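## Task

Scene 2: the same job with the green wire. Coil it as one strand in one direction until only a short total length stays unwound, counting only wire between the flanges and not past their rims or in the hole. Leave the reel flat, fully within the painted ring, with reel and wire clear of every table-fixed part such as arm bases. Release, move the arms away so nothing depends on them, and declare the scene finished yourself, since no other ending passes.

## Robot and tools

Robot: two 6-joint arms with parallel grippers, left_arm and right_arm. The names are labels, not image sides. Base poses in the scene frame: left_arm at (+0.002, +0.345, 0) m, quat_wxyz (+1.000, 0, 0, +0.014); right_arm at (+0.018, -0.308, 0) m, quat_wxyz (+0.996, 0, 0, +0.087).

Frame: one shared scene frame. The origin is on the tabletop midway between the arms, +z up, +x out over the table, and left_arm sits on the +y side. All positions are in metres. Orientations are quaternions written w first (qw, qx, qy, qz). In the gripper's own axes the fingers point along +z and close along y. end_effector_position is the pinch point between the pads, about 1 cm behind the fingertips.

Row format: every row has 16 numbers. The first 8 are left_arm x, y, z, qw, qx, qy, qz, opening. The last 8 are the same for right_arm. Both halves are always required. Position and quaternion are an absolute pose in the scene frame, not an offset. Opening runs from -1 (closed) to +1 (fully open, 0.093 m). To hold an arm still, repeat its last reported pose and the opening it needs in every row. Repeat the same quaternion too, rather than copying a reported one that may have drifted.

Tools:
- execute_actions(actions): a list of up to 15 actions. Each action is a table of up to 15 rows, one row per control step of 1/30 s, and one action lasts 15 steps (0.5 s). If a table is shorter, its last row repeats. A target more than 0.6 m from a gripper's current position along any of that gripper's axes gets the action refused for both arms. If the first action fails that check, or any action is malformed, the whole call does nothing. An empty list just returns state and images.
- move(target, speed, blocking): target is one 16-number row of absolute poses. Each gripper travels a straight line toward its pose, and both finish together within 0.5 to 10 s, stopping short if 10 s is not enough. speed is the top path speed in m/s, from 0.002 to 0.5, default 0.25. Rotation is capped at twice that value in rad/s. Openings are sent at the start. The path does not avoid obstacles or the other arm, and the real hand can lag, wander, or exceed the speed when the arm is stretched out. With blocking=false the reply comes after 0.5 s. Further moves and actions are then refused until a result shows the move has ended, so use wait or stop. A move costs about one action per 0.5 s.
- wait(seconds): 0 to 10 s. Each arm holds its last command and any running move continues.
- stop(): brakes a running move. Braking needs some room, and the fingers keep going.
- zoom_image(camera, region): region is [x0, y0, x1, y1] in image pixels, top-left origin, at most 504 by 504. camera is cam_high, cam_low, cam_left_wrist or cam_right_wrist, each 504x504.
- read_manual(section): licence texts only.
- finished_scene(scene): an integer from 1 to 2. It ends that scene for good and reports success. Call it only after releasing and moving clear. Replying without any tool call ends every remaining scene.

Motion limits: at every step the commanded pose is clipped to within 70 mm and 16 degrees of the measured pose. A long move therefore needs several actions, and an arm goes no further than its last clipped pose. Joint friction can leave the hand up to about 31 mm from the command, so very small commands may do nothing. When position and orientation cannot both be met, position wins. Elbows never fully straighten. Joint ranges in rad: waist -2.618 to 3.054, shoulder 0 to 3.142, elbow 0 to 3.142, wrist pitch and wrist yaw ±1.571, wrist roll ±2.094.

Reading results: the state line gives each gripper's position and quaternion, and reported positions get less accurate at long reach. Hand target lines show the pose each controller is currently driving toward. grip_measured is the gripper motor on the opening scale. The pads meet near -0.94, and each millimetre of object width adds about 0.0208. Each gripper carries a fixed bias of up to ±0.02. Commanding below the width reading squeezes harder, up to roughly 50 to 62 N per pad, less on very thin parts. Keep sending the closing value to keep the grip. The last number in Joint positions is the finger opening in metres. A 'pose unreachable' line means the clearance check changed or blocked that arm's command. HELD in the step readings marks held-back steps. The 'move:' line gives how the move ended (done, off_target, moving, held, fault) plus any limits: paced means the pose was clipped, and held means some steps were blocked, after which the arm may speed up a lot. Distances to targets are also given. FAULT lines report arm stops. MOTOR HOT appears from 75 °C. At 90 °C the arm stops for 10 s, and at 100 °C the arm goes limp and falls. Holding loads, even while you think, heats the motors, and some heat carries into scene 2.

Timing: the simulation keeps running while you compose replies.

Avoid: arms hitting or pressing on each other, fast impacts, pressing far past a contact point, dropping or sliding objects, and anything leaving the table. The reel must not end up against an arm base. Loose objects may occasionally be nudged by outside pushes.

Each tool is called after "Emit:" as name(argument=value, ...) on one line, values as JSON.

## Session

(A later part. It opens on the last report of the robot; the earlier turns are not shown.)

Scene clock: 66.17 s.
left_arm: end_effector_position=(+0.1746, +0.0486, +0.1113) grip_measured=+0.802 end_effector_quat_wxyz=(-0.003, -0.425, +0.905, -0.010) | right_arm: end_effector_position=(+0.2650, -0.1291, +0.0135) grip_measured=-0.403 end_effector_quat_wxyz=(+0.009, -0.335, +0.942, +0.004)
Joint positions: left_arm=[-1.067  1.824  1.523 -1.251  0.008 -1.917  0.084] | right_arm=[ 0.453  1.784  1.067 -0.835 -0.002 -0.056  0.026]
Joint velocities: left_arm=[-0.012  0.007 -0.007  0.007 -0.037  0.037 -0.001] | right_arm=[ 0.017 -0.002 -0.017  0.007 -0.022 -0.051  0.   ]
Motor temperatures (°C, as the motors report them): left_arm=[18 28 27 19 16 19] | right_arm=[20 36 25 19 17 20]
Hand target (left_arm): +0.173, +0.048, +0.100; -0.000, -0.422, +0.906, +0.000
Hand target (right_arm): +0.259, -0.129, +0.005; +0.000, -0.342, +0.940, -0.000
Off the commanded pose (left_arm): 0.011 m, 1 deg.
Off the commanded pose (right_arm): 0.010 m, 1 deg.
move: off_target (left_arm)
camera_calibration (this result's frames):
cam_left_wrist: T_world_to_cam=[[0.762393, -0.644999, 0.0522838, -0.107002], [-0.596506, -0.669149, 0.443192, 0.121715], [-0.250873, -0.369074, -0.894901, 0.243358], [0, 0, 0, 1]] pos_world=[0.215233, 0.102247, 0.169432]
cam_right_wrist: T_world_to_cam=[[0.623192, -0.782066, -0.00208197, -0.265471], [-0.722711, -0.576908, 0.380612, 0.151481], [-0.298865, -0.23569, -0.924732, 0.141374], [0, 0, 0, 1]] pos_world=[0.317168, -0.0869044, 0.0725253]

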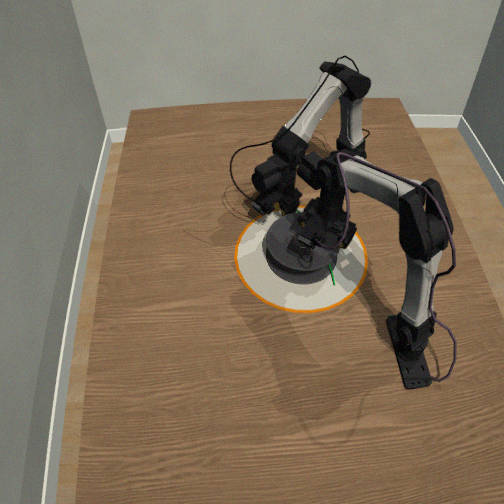

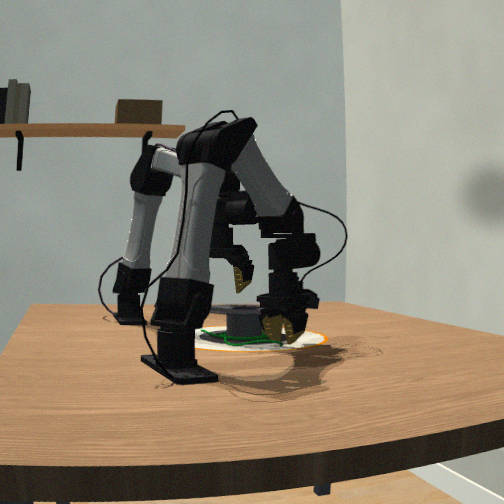

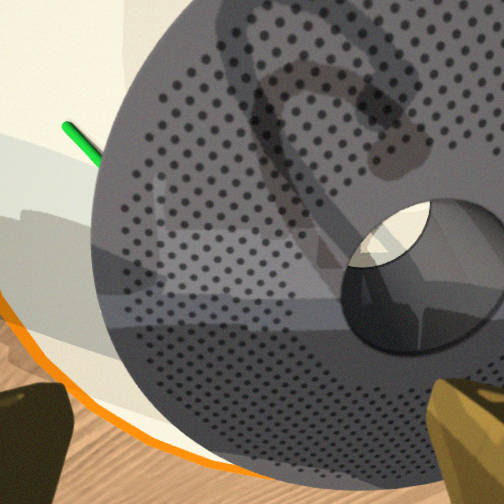

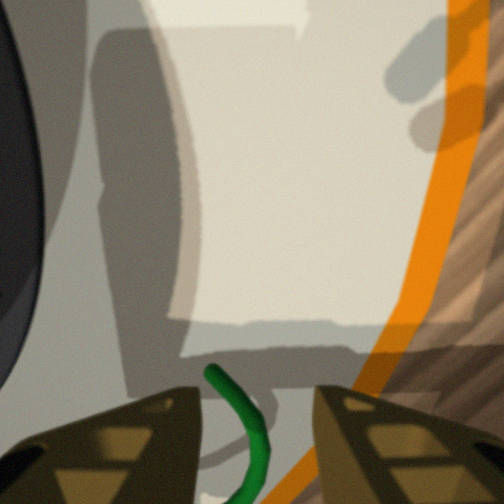

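Emit:
move(target=[0.172,0.05,0.042,0,-0.4226,0.9063,0,0.8, 0.262,-0.128,0.004,0,-0.342,0.9397,0,-1], speed=0.1)

Emit:
move(target=[0.172,0.05,0.042,0,-0.4226,0.9063,0,0.35, 0.262,-0.128,0.028,0,-0.342,0.9397,0,-1], speed=0.05)

Scene clock: 67.93 s.
left_arm: end_effector_position=(+0.1744, +0.0522, +0.0539) grip_measured=+0.802 end_effector_quat_wxyz=(+0.001, -0.426, +0.905, -0.005) | right_arm: end_effector_position=(+0.2653, -0.1289, +0.0135) grip_measured=-0.999 end_effector_quat_wxyz=(+0.010, -0.335, +0.942, +0.004)
Joint positions: left_arm=[-1.067  1.857  1.333 -1.036 -0.001 -1.92   0.084] | right_arm=[ 0.453  1.784  1.067 -0.833 -0.002 -0.057  0.   ]
Joint velocities: left_arm=[ 0.002 -0.012  0.002 -0.022  0.007 -0.022 -0.001] | right_arm=[-0.002  0.002 -0.002  0.022 -0.095 -0.051  0.   ]
Motor temperatures (°C, as the motors report them): left_arm=[18 28 27 19 16 19] | right_arm=[20 36 25 19 17 20]
Hand target (left_arm): +0.172, +0.050, +0.042; +0.000, -0.423, +0.906, +0.000
Hand target (right_arm): +0.262, -0.128, +0.004; -0.000, -0.342, +0.940, -0.000
Off the commanded pose (left_arm): 0.012 m, 1 deg.
Off the commanded pose (right_arm): 0.010 m, 1 deg.
move: off_target (left_arm)
camera_calibration (this result's frames):
cam_left_wrist: T_world_to_cam=[[0.76422, -0.64314, 0.0483626, -0.101748], [-0.596387, -0.676132, 0.432629, 0.1504], [-0.245542, -0.359467, -0.900274, 0.19207], [0, 0, 0, 1]] pos_world=[0.214615, 0.105295, 0.112769]
cam_right_wrist: T_world_to_cam=[[0.623493, -0.781826, -0.0020035, -0.265538], [-0.722962, -0.577522, 0.379202, 0.151826], [-0.297627, -0.234982, -0.925312, 0.141293], [0, 0, 0, 1]] pos_world=[0.317378, -0.0867202, 0.0726349]

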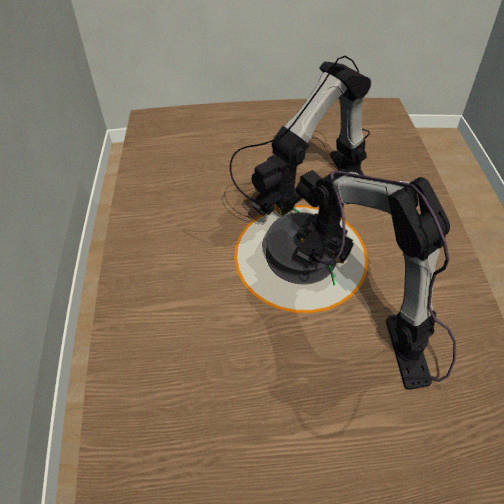

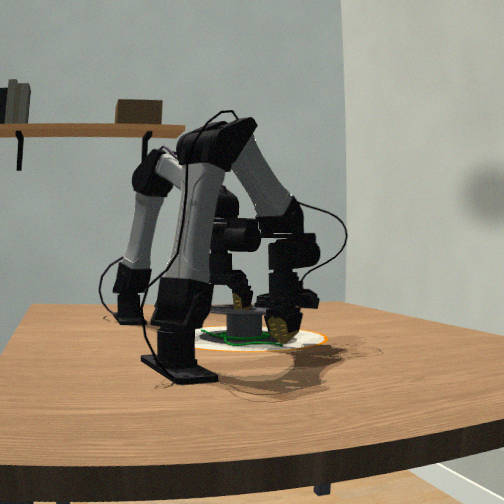

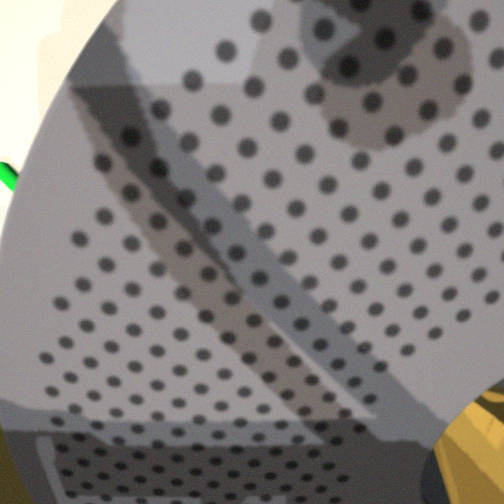

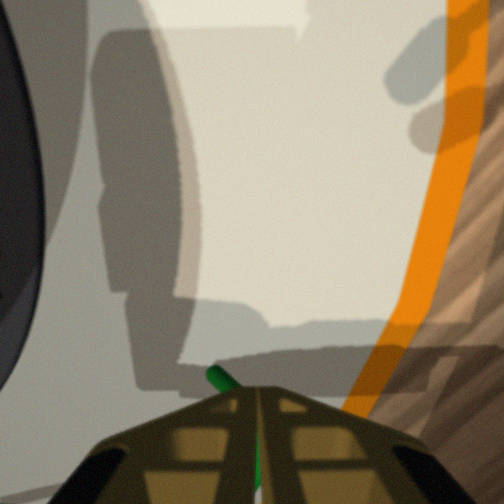

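Scene clock: 68.83 s.
left_arm: end_effector_position=(+0.1749, +0.0518, +0.0538) grip_measured=+0.445 end_effector_quat_wxyz=(+0.002, -0.427, +0.904, -0.007) | right_arm: end_effector_position=(+0.2604, -0.1324, +0.0197) grip_measured=-0.999 end_effector_quat_wxyz=(-0.008, -0.335, +0.942, -0.002)
Joint positions: left_arm=[-1.067  1.857  1.333 -1.033 -0.002 -1.922  0.067] | right_arm=[ 0.453  1.784  1.095 -0.899 -0.002 -0.057  0.   ]
Joint velocities: left_arm=[-0.007 -0.002 -0.012 -0.066 -0.051  0.007 -0.   ] | right_arm=[ 0.007 -0.012 -0.002  0.022  0.007 -0.051  0.   ]
Motor temperatures (°C, as the motors report them): left_arm=[18 28 27 19 16 19] | right_arm=[20 36 25 19 17 20]
Hand target (left_arm): +0.172, +0.051, +0.042; -0.000, -0.423, +0.906, +0.000
Hand target (right_arm): +0.262, -0.128, +0.028; +0.000, -0.342, +0.940, -0.000
Off the commanded pose (left_arm): 0.012 m, 1 deg.
Off the commanded pose (right_arm): 0.009 m, 1 deg.
move: off_target (left_arm)
camera_calibration (this result's frames):
cam_left_wrist: T_world_to_cam=[[0.765841, -0.640994, 0.0511254, -0.102957], [-0.595435, -0.676892, 0.432752, 0.150349], [-0.242785, -0.361861, -0.900062, 0.191611], [0, 0, 0, 1]] pos_world=[0.214892, 0.105112, 0.112661]
cam_right_wrist: T_world_to_cam=[[0.623405, -0.78189, -0.0037603, -0.265196], [-0.710831, -0.568739, 0.41383, 0.141206], [-0.325708, -0.255311, -0.910347, 0.149136], [0, 0, 0, 1]] pos_world=[0.314273, -0.0889681, 0.0763328]

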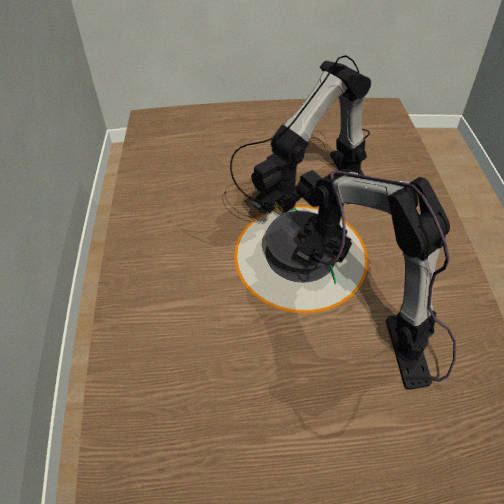

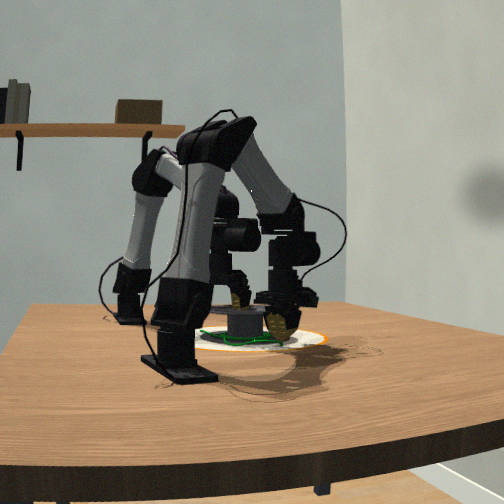

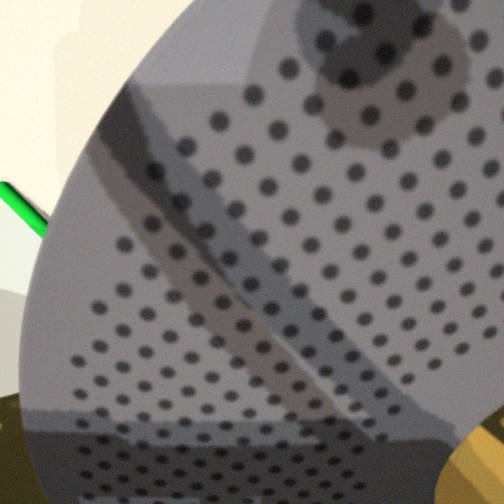

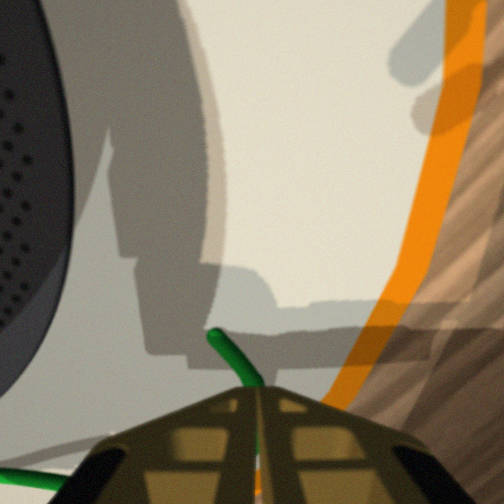

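Emit:
move(target=[0.172,0.05,0.042,0,-0.4226,0.9063,0,0.35, 0.262,-0.128,0.035,0,-0.342,0.9397,0,-0.4], speed=0.06)

Emit:
move(target=[0.172,0.05,0.042,0,-0.4226,0.9063,0,0.35, 0.262,-0.126,-0.010,0,-0.342,0.9397,0,-0.4], speed=0.06)

Scene clock: 70.10 s.
left_arm: end_effector_position=(+0.1749, +0.0518, +0.0538) grip_measured=+0.445 end_effector_quat_wxyz=(+0.002, -0.427, +0.904, -0.007) | right_arm: end_effector_position=(+0.2600, -0.1327, +0.0234) grip_measured=-0.403 end_effector_quat_wxyz=(-0.013, -0.335, +0.942, -0.003)
Joint positions: left_arm=[-1.067  1.857  1.333 -1.033 -0.002 -1.922  0.067] | right_arm=[ 0.453  1.784  1.111 -0.924 -0.002 -0.057  0.026]
Joint velocities: left_arm=[-0.007 -0.007 -0.017  0.066 -0.022 -0.022  0.   ] | right_arm=[-0.027 -0.007  0.017 -0.037 -0.007 -0.007 -0.   ]
Motor temperatures (°C, as the motors report them): left_arm=[18 28 27 19 16 19] | right_arm=[20 36 25 19 17 20]
Hand target (left_arm): +0.172, +0.050, +0.042; +0.000, -0.423, +0.906, +0.000
Hand target (right_arm): +0.262, -0.128, +0.035; +0.000, -0.342, +0.940, -0.000
Off the commanded pose (left_arm): 0.012 m, 1 deg.
Off the commanded pose (right_arm): 0.013 m, 2 deg.
move: off_target (left_arm, right_arm)
camera_calibration (this result's frames):
cam_left_wrist: T_world_to_cam=[[0.765841, -0.640994, 0.0511254, -0.102957], [-0.595435, -0.676892, 0.432752, 0.150349], [-0.242785, -0.361861, -0.900062, 0.191611], [0, 0, 0, 1]] pos_world=[0.214892, 0.105112, 0.112661]
cam_right_wrist: T_world_to_cam=[[0.623376, -0.781911, -0.00418548, -0.265144], [-0.707731, -0.566495, 0.422137, 0.138521], [-0.332445, -0.260188, -0.906522, 0.153317], [0, 0, 0, 1]] pos_world=[0.314289, -0.0889561, 0.0794004]

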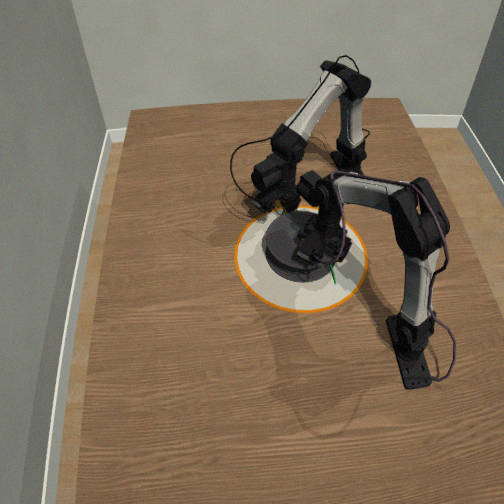

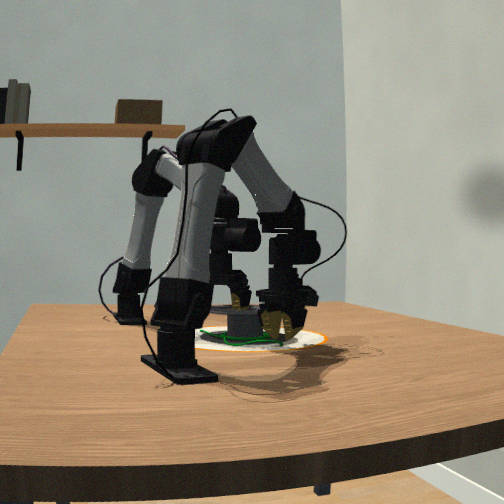

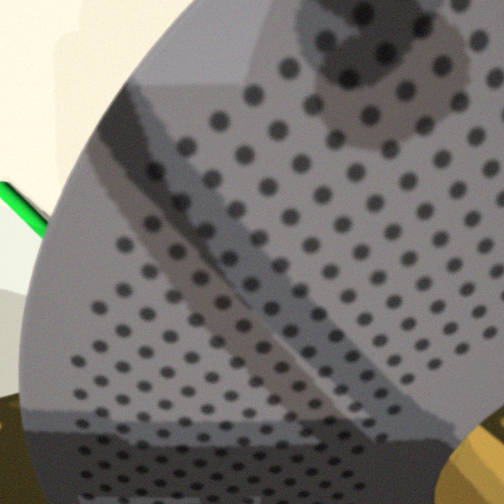

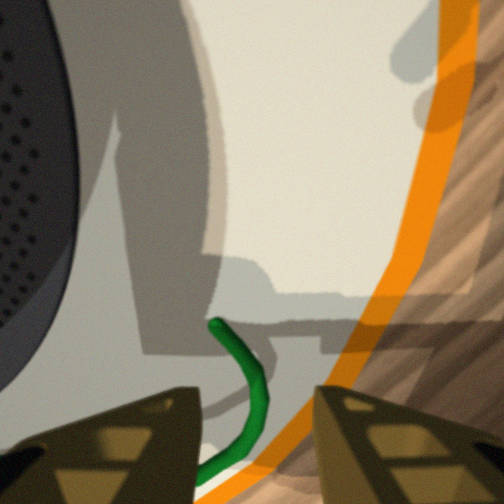

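Scene clock: 70.90 s.
left_arm: end_effector_position=(+0.1749, +0.0518, +0.0538) grip_measured=+0.445 end_effector_quat_wxyz=(+0.002, -0.427, +0.904, -0.007) | right_arm: end_effector_position=(+0.2643, -0.1292, +0.0049) grip_measured=-0.403 end_effector_quat_wxyz=(+0.001, -0.336, +0.942, +0.001)
Joint positions: left_arm=[-1.067  1.857  1.333 -1.033 -0.002 -1.922  0.067] | right_arm=[ 0.454  1.811  1.063 -0.82  -0.001 -0.057  0.026]
Joint velocities: left_arm=[ 0.027  0.012 -0.002 -0.051 -0.051  0.007 -0.001] | right_arm=[-0.007 -0.012 -0.017  0.037  0.022 -0.051 -0.   ]
Motor temperatures (°C, as the motors report them): left_arm=[18 28 27 19 16 19] | right_arm=[20 36 25 19 17 20]
Hand target (left_arm): +0.172, +0.050, +0.042; +0.000, -0.423, +0.906, +0.000
Hand target (right_arm): +0.261, -0.127, -0.009; -0.000, -0.342, +0.940, -0.001
Off the commanded pose (left_arm): 0.012 m, 1 deg.
Off the commanded pose (right_arm): 0.015 m, 1 deg.
move: off_target (left_arm, right_arm)
camera_calibration (this result's frames):
cam_left_wrist: T_world_to_cam=[[0.765841, -0.640994, 0.0511254, -0.102957], [-0.595435, -0.676892, 0.432752, 0.150349], [-0.242785, -0.361861, -0.900062, 0.191611], [0, 0, 0, 1]] pos_world=[0.214892, 0.105112, 0.112661]
cam_right_wrist: T_world_to_cam=[[0.624352, -0.78114, -0.00205818, -0.265429], [-0.716979, -0.574111, 0.395395, 0.152953], [-0.310041, -0.24539, -0.918509, 0.134942], [0, 0, 0, 1]] pos_world=[0.317223, -0.0864111, 0.0629225]

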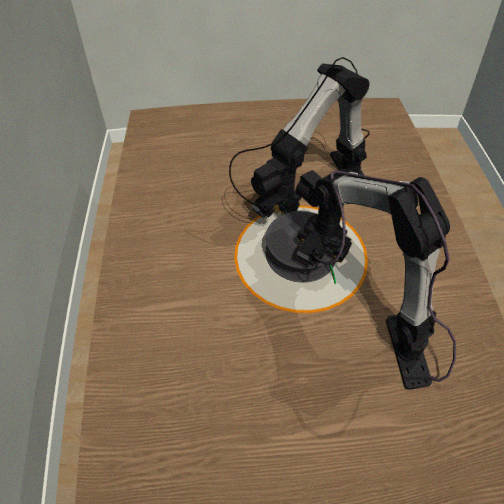

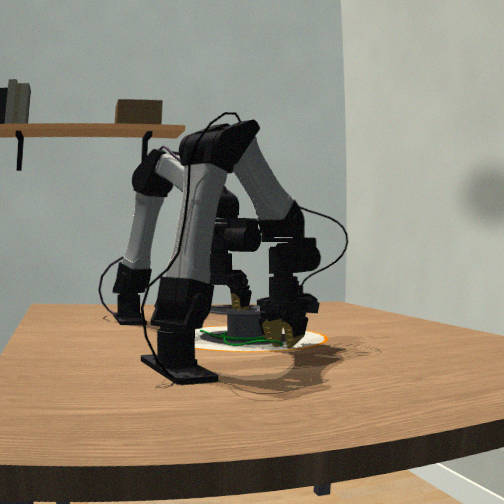

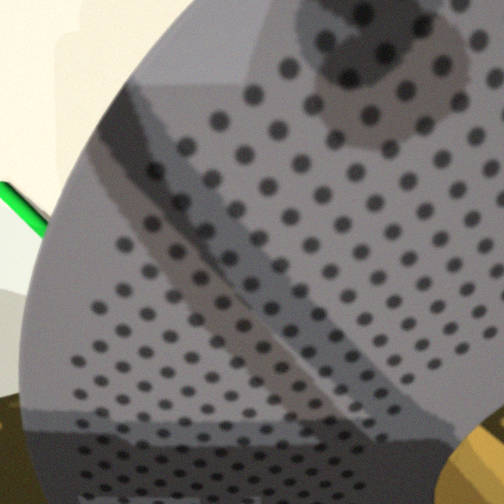

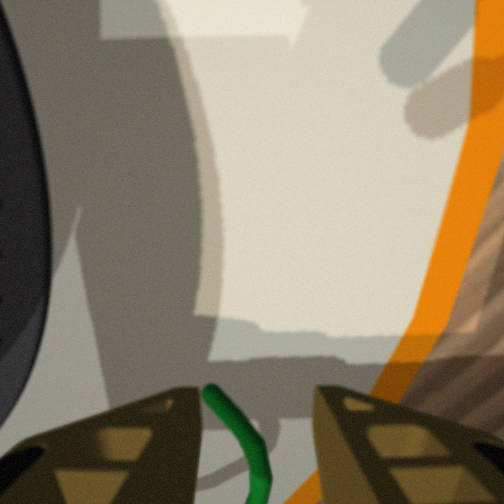

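Emit:
move(target=[0.172,0.05,0.042,0,-0.4226,0.9063,0,0.35, 0.263,-0.128,-0.006,0,-0.342,0.9397,0,-1], speed=0.05)

Emit:
move(target=[0.172,0.05,0.042,0,-0.4226,0.9063,0,0.35, 0.265,-0.13,0.035,0,-0.342,0.9397,0,-1], speed=0.05)

Scene clock: 72.27 s.
left_arm: end_effector_position=(+0.1749, +0.0518, +0.0538) grip_measured=+0.445 end_effector_quat_wxyz=(+0.002, -0.427, +0.904, -0.007) | right_arm: end_effector_position=(+0.2639, -0.1284, +0.0050) grip_measured=-0.991 end_effector_quat_wxyz=(+0.001, -0.336, +0.942, +0.003)
Joint positions: left_arm=[-1.067  1.857  1.333 -1.033 -0.002 -1.922  0.067] | right_arm=[ 0.454  1.811  1.063 -0.819 -0.006 -0.058  0.   ]
Joint velocities: left_arm=[ 0.012 -0.007 -0.017 -0.037  0.022 -0.007 -0.001] | right_arm=[-0.007  0.002  0.012 -0.022  0.007  0.051  0.   ]
Motor temperatures (°C, as the motors report them): left_arm=[18 28 27 19 16 19] | right_arm=[20 36 25 19 17 20]
Hand target (left_arm): +0.172, +0.050, +0.042; +0.000, -0.423, +0.906, +0.000
Hand target (right_arm): +0.263, -0.128, -0.006; -0.000, -0.342, +0.940, -0.000
Off the commanded pose (left_arm): 0.012 m, 1 deg.
Off the commanded pose (right_arm): 0.011 m, 1 deg.
move: off_target (left_arm, right_arm)
camera_calibration (this result's frames):
cam_left_wrist: T_world_to_cam=[[0.765841, -0.640994, 0.0511254, -0.102957], [-0.595435, -0.676892, 0.432752, 0.150349], [-0.242785, -0.361861, -0.900062, 0.191611], [0, 0, 0, 1]] pos_world=[0.214892, 0.105112, 0.112661]
cam_right_wrist: T_world_to_cam=[[0.625546, -0.780156, -0.00698955, -0.264647], [-0.715064, -0.57689, 0.394818, 0.152218], [-0.312052, -0.241979, -0.918733, 0.135967], [0, 0, 0, 1]] pos_world=[0.316823, -0.0857513, 0.0629693]

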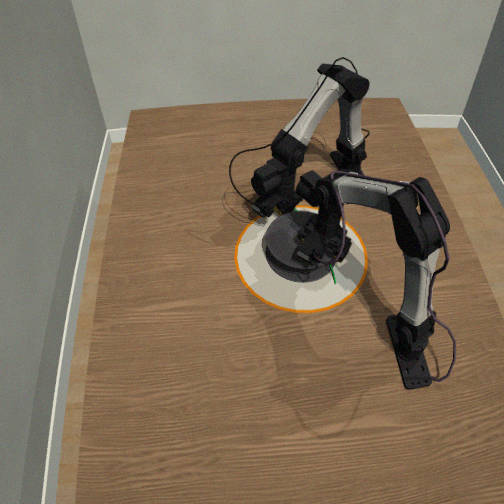

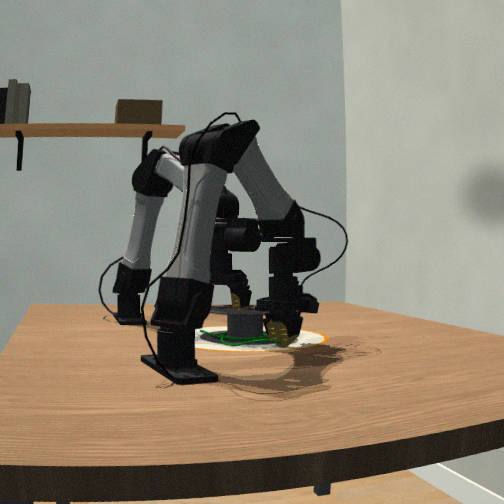

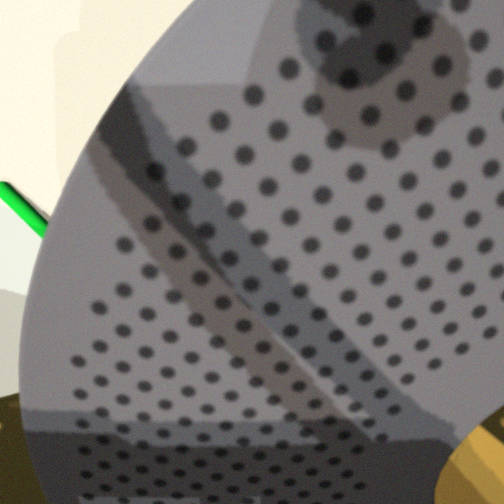

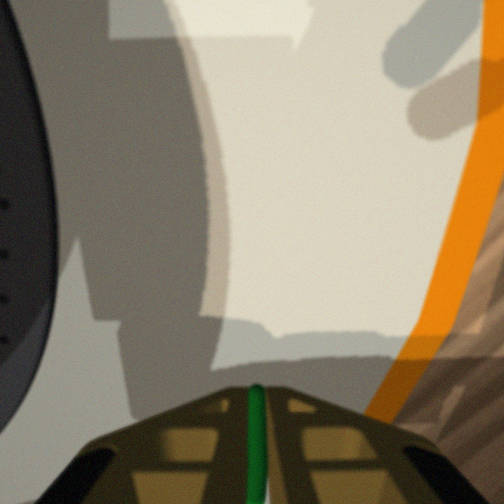

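Scene clock: 73.33 s.
left_arm: end_effector_position=(+0.1749, +0.0518, +0.0538) grip_measured=+0.445 end_effector_quat_wxyz=(+0.002, -0.427, +0.904, -0.007) | right_arm: end_effector_position=(+0.2614, -0.1302, +0.0265) grip_measured=-0.991 end_effector_quat_wxyz=(-0.009, -0.341, +0.940, +0.001)
Joint positions: left_arm=[-1.067  1.857  1.333 -1.033 -0.002 -1.922  0.067] | right_arm=[ 0.454  1.779  1.119 -0.927 -0.006 -0.068  0.   ]
Joint velocities: left_arm=[ 0.002 -0.002 -0.012  0.066 -0.007 -0.037  0.001] | right_arm=[ 0.002 -0.017 -0.017  0.007 -0.037 -0.022  0.   ]
Motor temperatures (°C, as the motors report them): left_arm=[18 28 27 19 16 19] | right_arm=[20 36 25 19 17 20]
Hand target (left_arm): +0.172, +0.050, +0.042; +0.000, -0.423, +0.906, +0.000
Hand target (right_arm): +0.265, -0.130, +0.035; +0.000, -0.342, +0.940, +0.000
Off the commanded pose (left_arm): 0.012 m, 1 deg.
Off the commanded pose (right_arm): 0.009 m, 1 deg.
move: off_target (left_arm)
camera_calibration (this result's frames):
cam_left_wrist: T_world_to_cam=[[0.765841, -0.640994, 0.0511254, -0.102957], [-0.595435, -0.676892, 0.432752, 0.150349], [-0.242785, -0.361861, -0.900062, 0.191611], [0, 0, 0, 1]] pos_world=[0.214892, 0.105112, 0.112661]
cam_right_wrist: T_world_to_cam=[[0.632834, -0.774245, -0.00810602, -0.265454], [-0.702947, -0.578885, 0.413228, 0.136945], [-0.324632, -0.255807, -0.910591, 0.155832], [0, 0, 0, 1]] pos_world=[0.314842, -0.0863876, 0.0831578]

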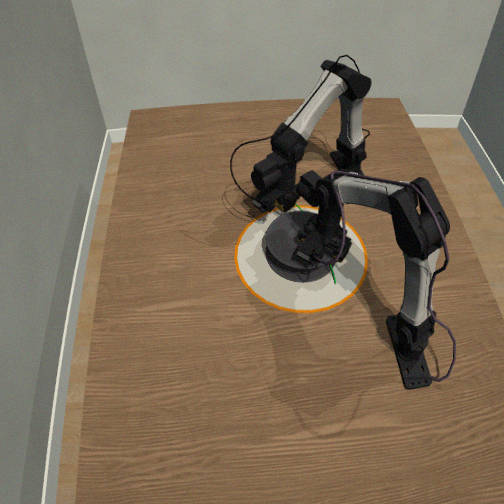

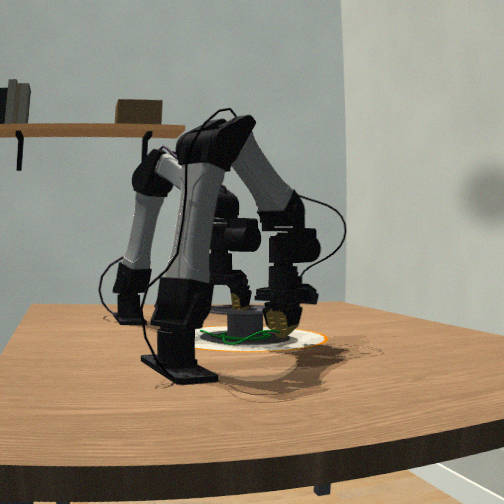

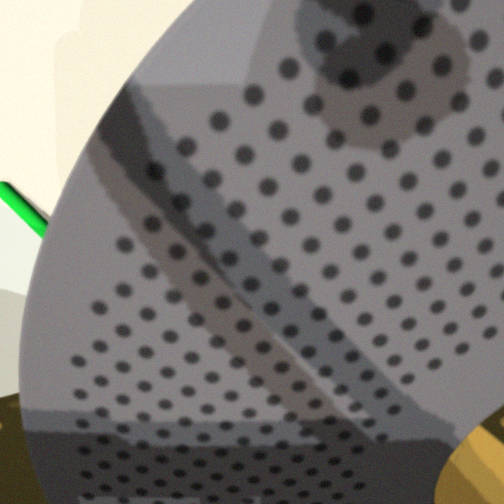

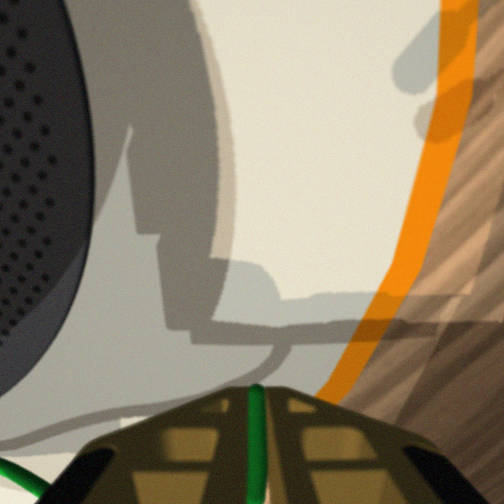

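Emit:
execute_actions(actions=[[[0.1863,0.0643,0.042,0,-0.2588,0.9659,0,0.35,0.265,-0.13,0.035,0,-0.342,0.9397,0,-1]],[[0.2055,0.0725,0.042,0,-0.0872,0.9962,0,0.35,0.265,-0.13,0.035,0,-0.342,0.9397,0,-1]],[[0.2263,0.0736,0.042,0,0.0872,0.9962,0,0.35,0.265,-0.13,0.035,0,-0.342,0.9397,0,-1]],[[0.2462,0.0675,0.042,0,0.2588,0.9659,0,0.35,0.265,-0.13,0.035,0,-0.342,0.9397,0,-1]],[[0.2462,0.0675,0.042,0,0.2588,0.9659,0,0.35,0.265,-0.13,0.035,0,-0.342,0.9397,0,-1]]])

Scene clock: 79.23 s.
left_arm: end_effector_position=(+0.2464, +0.0611, +0.0543) grip_measured=+0.446 end_effector_quat_wxyz=(+0.018, +0.247, +0.969, -0.018) | right_arm: end_effector_position=(+0.2606, -0.1298, +0.0265) grip_measured=-0.991 end_effector_quat_wxyz=(-0.010, -0.341, +0.940, +0.003)
Joint positions: left_arm=[-0.883  1.95   1.46  -1.031  0.01  -0.355  0.067] | right_arm=[ 0.454  1.779  1.119 -0.929 -0.011 -0.068  0.   ]
Joint velocities: left_arm=[-0.007 -0.017  0.007  0.066 -0.007 -0.007  0.001] | right_arm=[-0.002 -0.022  0.007 -0.007  0.007  0.066  0.   ]
Motor temperatures (°C, as the motors report them): left_arm=[18 28 27 19 16 19] | right_arm=[20 36 25 19 17 20]
Hand target (left_arm): +0.246, +0.068, +0.042; +0.000, +0.258, +0.966, -0.001
Hand target (right_arm): +0.265, -0.130, +0.035; +0.000, -0.342, +0.940, -0.000
Off the commanded pose (left_arm): 0.014 m, 3 deg.
Off the commanded pose (right_arm): 0.010 m, 1 deg.
Step readings (end_effector_position; steps 1 to 15: 1st action; 16 to 30: 2nd action; 31 to 45: 3rd action; 46 to 60: 4th action; 61 to 75: 5th action):
0: left_arm (+0.1749, +0.0518, +0.0538) | right_arm (+0.2611, -0.1305, +0.0265)
1: left_arm (+0.1757, +0.0529, +0.0533) | right_arm (+0.2611, -0.1305, +0.0265)
2: left_arm (+0.1776, +0.0542, +0.0531) | right_arm (+0.2611, -0.1305, +0.0265)
4: left_arm (+0.1825, +0.0568, +0.0531) | right_arm (+0.2611, -0.1305, +0.0265)
8: left_arm (+0.1874, +0.0595, +0.0531) | right_arm (+0.2611, -0.1305, +0.0265)
15: left_arm (+0.1883, +0.0596, +0.0531) | right_arm (+0.2611, -0.1305, +0.0265)
16: left_arm (+0.1898, +0.0606, +0.0531) | right_arm (+0.2611, -0.1305, +0.0265)
17: left_arm (+0.1923, +0.0622, +0.0531) | right_arm (+0.2611, -0.1305, +0.0265)
19: left_arm (+0.1982, +0.0660, +0.0531) | right_arm (+0.2611, -0.1305, +0.0265)
23: left_arm (+0.2044, +0.0698, +0.0531) | right_arm (+0.2611, -0.1305, +0.0265)
30: left_arm (+0.2053, +0.0700, +0.0532) | right_arm (+0.2611, -0.1305, +0.0265)
31: left_arm (+0.2072, +0.0703, +0.0534) | right_arm (+0.2611, -0.1305, +0.0265)
32: left_arm (+0.2101, +0.0705, +0.0534) | right_arm (+0.2611, -0.1305, +0.0265)
34: left_arm (+0.2167, +0.0717, +0.0535) | right_arm (+0.2611, -0.1305, +0.0265)
38: left_arm (+0.2233, +0.0724, +0.0536) | right_arm (+0.2611, -0.1305, +0.0265)
45: left_arm (+0.2245, +0.0718, +0.0536) | right_arm (+0.2611, -0.1305, +0.0265)
46: left_arm (+0.2263, +0.0710, +0.0538) | right_arm (+0.2611, -0.1305, +0.0265)
47: left_arm (+0.2297, +0.0693, +0.0538) | right_arm (+0.2611, -0.1305, +0.0265)
49: left_arm (+0.2376, +0.0658, +0.0540) | right_arm (+0.2611, -0.1305, +0.0265)
53: left_arm (+0.2450, +0.0629, +0.0542) | right_arm (+0.2611, -0.1305, +0.0265)
60: left_arm (+0.2465, +0.0612, +0.0543) | right_arm (+0.2609, -0.1303, +0.0265)
61: left_arm (+0.2465, +0.0612, +0.0543) | right_arm (+0.2609, -0.1303, +0.0265)
62: left_arm (+0.2465, +0.0612, +0.0543) | right_arm (+0.2609, -0.1302, +0.0265)
64: left_arm (+0.2465, +0.0612, +0.0543) | right_arm (+0.2608, -0.1301, +0.0265)
68: left_arm (+0.2465, +0.0612, +0.0543) | right_arm (+0.2607, -0.1299, +0.0265)
75: end_effector_position above
camera_calibration (this result's frames):
cam_left_wrist: T_world_to_cam=[[-0.488498, -0.870247, 0.0635665, 0.170712], [-0.790197, 0.472107, 0.390774, 0.179071], [-0.37008, 0.140662, -0.918289, 0.21447], [0, 0, 0, 1]] pos_world=[0.304265, 0.033853, 0.116118]
cam_right_wrist: T_world_to_cam=[[0.633028, -0.774024, -0.012769, -0.264561], [-0.701147, -0.580262, 0.414354, 0.135969], [-0.328129, -0.253344, -0.910026, 0.156919], [0, 0, 0, 1]] pos_world=[0.314298, -0.0861241, 0.0830834]

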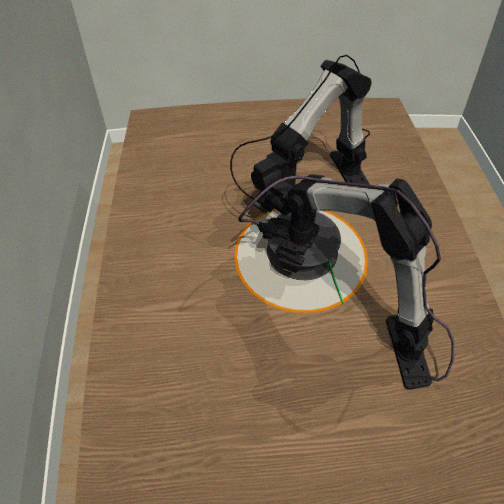

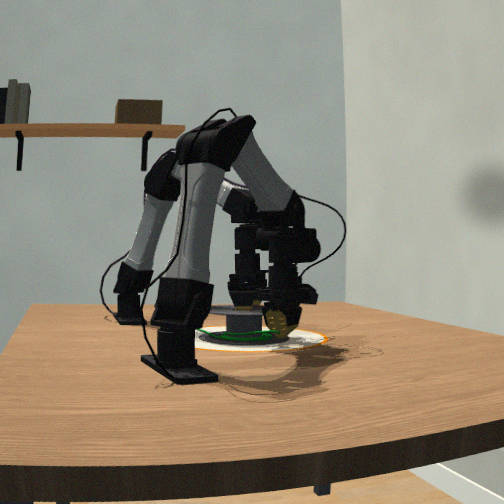

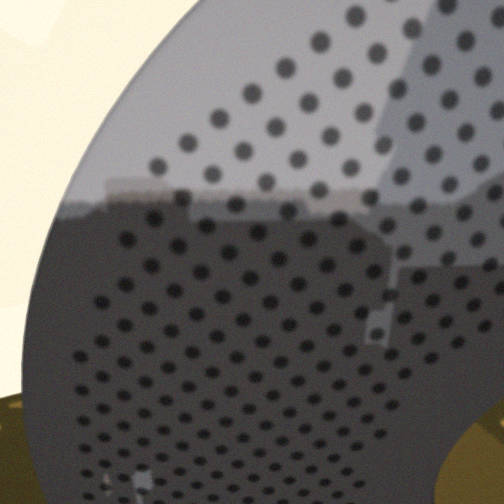

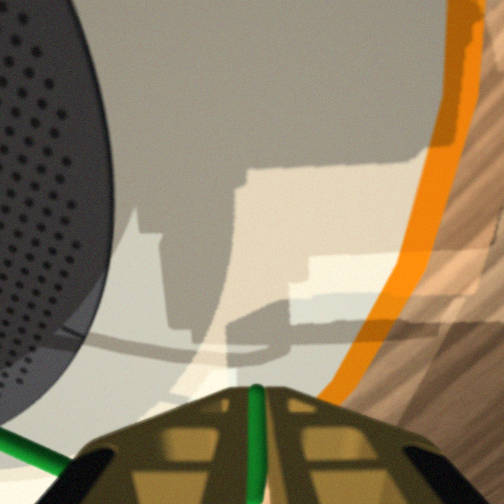

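Emit:
zoom_image(camera="cam_high", region=[220,190,400,330])

Emit:
zoom_image(camera="cam_low", region=[180,295,340,365])

Region (220, 190, 400, 330) of cam_high's 504x504 image, scaled by 2.800, with more detail than that image has.

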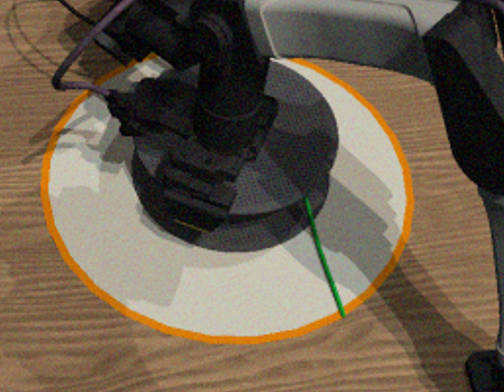

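Region (180, 295, 340, 365) of cam_low's 504x504 image, scaled by 3.150, with more detail than that image has; it fills the top 220 rows of this view, and the rest is white.

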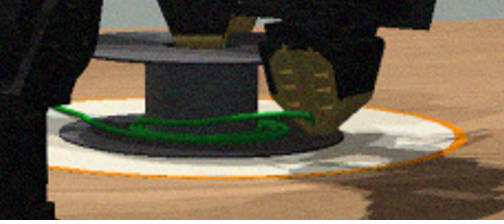

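Emit:
execute_actions(actions=[[[0.2375,0.0711,0.042,0,0.1822,0.9833,0,0.35,0.2848,-0.1246,0.036,0,-0.4147,0.91,0,-1]],[[0.2284,0.0733,0.042,0,0.1045,0.9945,0,0.35,0.3065,-0.114,0.036,0,-0.4848,0.8746,0,-1]],[[0.219,0.074,0.042,0,0.0262,0.9997,0,0.35,0.3265,-0.1006,0.036,0,-0.5519,0.8339,0,-1]],[[0.2096,0.0733,0.042,0,-0.0523,0.9986,0,0.35,0.344,-0.084,0.036,0,-0.6157,0.788,0,-1]],[[0.2005,0.0711,0.042,0,-0.1305,0.9914,0,0.35,0.3589,-0.0649,0.036,0,-0.6756,0.7373,0,-1]],[[0.1918,0.0675,0.042,0,-0.2079,0.9781,0,0.35,0.3706,-0.0437,0.036,0,-0.7314,0.682,0,-1]],[[0.1837,0.0625,0.042,0,-0.284,0.9588,0,0.35,0.3788,-0.0209,0.036,0,-0.7826,0.6225,0,-1]],[[0.1766,0.0564,0.042,0,-0.3584,0.9336,0,0.35,0.3832,0.0029,0.036,0,-0.829,0.5592,0,-1]],[[0.1766,0.0564,0.042,0,-0.3584,0.9336,0,0.35,0.3832,0.0029,0.036,0,-0.829,0.5592,0,-1]]])

Scene clock: 92.20 s.
left_arm: end_effector_position=(+0.1888, +0.0581, +0.0532) grip_measured=+0.445 end_effector_quat_wxyz=(+0.014, -0.361, +0.932, -0.006) | right_arm: end_effector_position=(+0.3794, +0.0041, +0.0395) grip_measured=-0.991 end_effector_quat_wxyz=(-0.005, +0.828, -0.561, -0.006)
Joint positions: left_arm=[-1.034  1.862  1.337 -1.029 -0.026 -1.746  0.067] | right_arm=[ 0.534  2.451  2.211 -1.325 -0.014 -1.242  0.   ]
Joint velocities: left_arm=[ 0.012  0.002 -0.027 -0.051 -0.022  0.081 -0.001] | right_arm=[ 0.002 -0.012 -0.007  0.022 -0.037  0.007  0.   ]
Motor temperatures (°C, as the motors report them): left_arm=[18 29 27 19 16 19] | right_arm=[20 38 26 19 17 20]
Hand target (left_arm): +0.177, +0.057, +0.042; +0.000, -0.359, +0.933, +0.001
Hand target (right_arm): +0.383, +0.003, +0.036; -0.001, +0.829, -0.559, +0.000
Off the commanded pose (left_arm): 0.017 m, 2 deg.
Off the commanded pose (right_arm): 0.005 m, 1 deg.
Step readings (end_effector_position; steps 1 to 15: 1st action; 16 to 30: 2nd action; 31 to 45: 3rd action; 46 to 60: 4th action; 61 to 75: 5th action; 76 to 90: 6th action; 91 to 105: 7th action; 106 to 120: 8th action; 121 to 135: 9th action):
0: left_arm (+0.2464, +0.0611, +0.0543) | right_arm (+0.2606, -0.1298, +0.0265)
1: left_arm (+0.2463, +0.0612, +0.0542) | right_arm (+0.2616, -0.1293, +0.0278)
2: left_arm (+0.2460, +0.0616, +0.0539) | right_arm (+0.2654, -0.1272, +0.0298)
4: left_arm (+0.2457, +0.0620, +0.0539) | right_arm (+0.2750, -0.1221, +0.0345)
8: left_arm (+0.2457, +0.0623, +0.0539) | right_arm (+0.2812, -0.1196, +0.0387)
15: left_arm (+0.2456, +0.0625, +0.0539) | right_arm (+0.2811, -0.1197, +0.0387)
16: left_arm (+0.2446, +0.0631, +0.0537) | right_arm (+0.2823, -0.1195, +0.0391)
17: left_arm (+0.2430, +0.0641, +0.0536) | right_arm (+0.2871, -0.1169, +0.0392)
19: left_arm (+0.2400, +0.0656, +0.0536) | right_arm (+0.2978, -0.1113, +0.0382)
23: left_arm (+0.2377, +0.0665, +0.0534) | right_arm (+0.3019, -0.1094, +0.0357)
30: left_arm (+0.2370, +0.0667, +0.0535) | right_arm (+0.3013, -0.1098, +0.0363)
31: left_arm (+0.2360, +0.0671, +0.0535) | right_arm (+0.3023, -0.1091, +0.0370)
32: left_arm (+0.2344, +0.0677, +0.0535) | right_arm (+0.3071, -0.1058, +0.0377)
34: left_arm (+0.2313, +0.0682, +0.0535) | right_arm (+0.3177, -0.0985, +0.0378)
38: left_arm (+0.2289, +0.0682, +0.0534) | right_arm (+0.3218, -0.0956, +0.0361)
45: left_arm (+0.2280, +0.0684, +0.0533) | right_arm (+0.3205, -0.0965, +0.0366)
46: left_arm (+0.2270, +0.0687, +0.0533) | right_arm (+0.3216, -0.0958, +0.0375)
47: left_arm (+0.2253, +0.0688, +0.0533) | right_arm (+0.3266, -0.0923, +0.0382)
49: left_arm (+0.2226, +0.0687, +0.0532) | right_arm (+0.3370, -0.0846, +0.0381)
53: left_arm (+0.2209, +0.0685, +0.0532) | right_arm (+0.3401, -0.0821, +0.0358)
60: left_arm (+0.2199, +0.0687, +0.0532) | right_arm (+0.3392, -0.0827, +0.0366)
61: left_arm (+0.2190, +0.0686, +0.0532) | right_arm (+0.3400, -0.0818, +0.0375)
62: left_arm (+0.2174, +0.0686, +0.0532) | right_arm (+0.3447, -0.0777, +0.0383)
64: left_arm (+0.2150, +0.0679, +0.0532) | right_arm (+0.3536, -0.0683, +0.0382)
68: left_arm (+0.2130, +0.0676, +0.0532) | right_arm (+0.3553, -0.0634, +0.0359)
75: left_arm (+0.2119, +0.0676, +0.0531) | right_arm (+0.3543, -0.0641, +0.0369)
76: left_arm (+0.2110, +0.0673, +0.0531) | right_arm (+0.3551, -0.0630, +0.0379)
77: left_arm (+0.2095, +0.0668, +0.0531) | right_arm (+0.3595, -0.0585, +0.0388)
79: left_arm (+0.2073, +0.0659, +0.0532) | right_arm (+0.3666, -0.0483, +0.0386)
83: left_arm (+0.2051, +0.0653, +0.0532) | right_arm (+0.3675, -0.0418, +0.0364)
90: left_arm (+0.2044, +0.0654, +0.0532) | right_arm (+0.3666, -0.0425, +0.0377)
91: left_arm (+0.2035, +0.0650, +0.0532) | right_arm (+0.3673, -0.0412, +0.0386)
92: left_arm (+0.2019, +0.0642, +0.0532) | right_arm (+0.3713, -0.0367, +0.0395)
94: left_arm (+0.2000, +0.0628, +0.0532) | right_arm (+0.3768, -0.0264, +0.0394)
98: left_arm (+0.1978, +0.0619, +0.0532) | right_arm (+0.3767, -0.0188, +0.0371)
105: left_arm (+0.1967, +0.0615, +0.0532) | right_arm (+0.3756, -0.0196, +0.0383)
106: left_arm (+0.1957, +0.0610, +0.0532) | right_arm (+0.3760, -0.0180, +0.0392)
107: left_arm (+0.1941, +0.0603, +0.0532) | right_arm (+0.3794, -0.0135, +0.0402)
109: left_arm (+0.1921, +0.0593, +0.0532) | right_arm (+0.3829, -0.0035, +0.0401)
113: left_arm (+0.1901, +0.0586, +0.0532) | right_arm (+0.3812, +0.0053, +0.0376)
120: left_arm (+0.1890, +0.0582, +0.0532) | right_arm (+0.3801, +0.0046, +0.0388)
121: left_arm (+0.1890, +0.0582, +0.0532) | right_arm (+0.3801, +0.0046, +0.0391)
122: left_arm (+0.1890, +0.0582, +0.0532) | right_arm (+0.3799, +0.0045, +0.0392)
124: left_arm (+0.1889, +0.0581, +0.0532) | right_arm (+0.3798, +0.0044, +0.0394)
128: left_arm (+0.1889, +0.0581, +0.0532) | right_arm (+0.3794, +0.0041, +0.0394)
135: end_effector_position above
camera_calibration (this result's frames):
cam_left_wrist: T_world_to_cam=[[0.665344, -0.744285, 0.0579412, -0.0848902], [-0.695829, -0.590165, 0.4093, 0.178285], [-0.270441, -0.312643, -0.910558, 0.199623], [0, 0, 0, 1]] pos_world=[0.234523, 0.104446, 0.113715]
cam_right_wrist: T_world_to_cam=[[0.932585, 0.36095, -0.0000237364, -0.354776], [0.333155, -0.860745, 0.384872, -0.0985127], [0.138899, -0.358933, -0.92297, 0.0653428], [0, 0, 0, 1]] pos_world=[0.354603, 0.0667158, 0.0982158]

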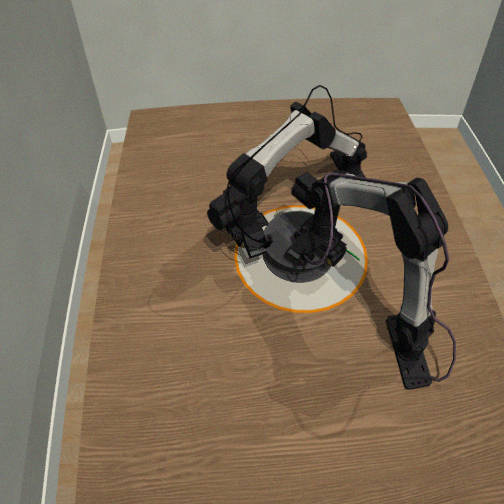

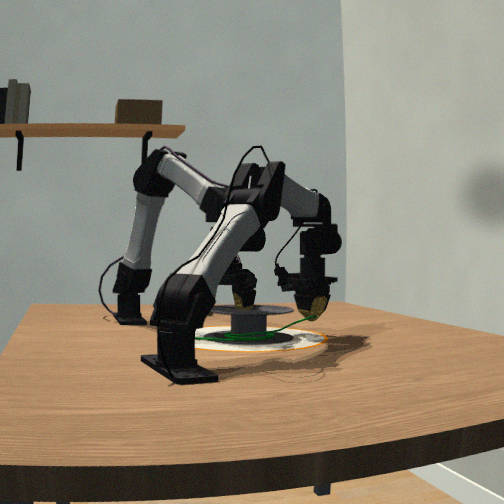

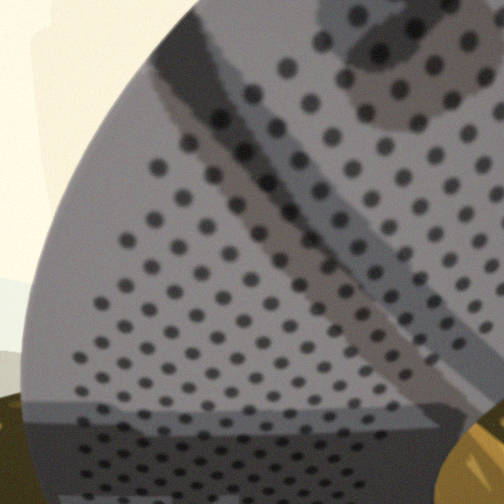

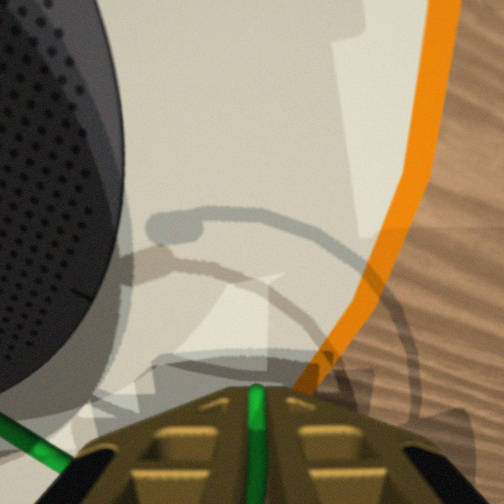

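Emit:
zoom_image(camera="cam_high", region=[220,190,400,330])

Emit:
zoom_image(camera="cam_low", region=[150,295,350,375])

Region (220, 190, 400, 330) of cam_high's 504x504 image, scaled by 2.800, with more detail than that image has.

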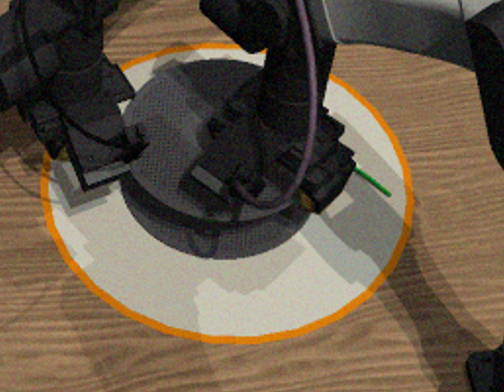

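Region (150, 295, 350, 375) of cam_low's 504x504 image, scaled by 2.520, with more detail than that image has; it fills the top 202 rows of this view, and the rest is white.

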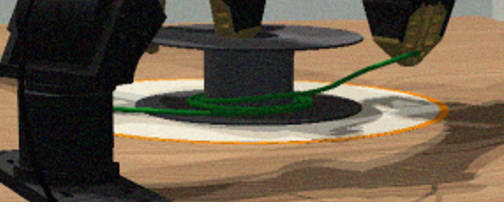

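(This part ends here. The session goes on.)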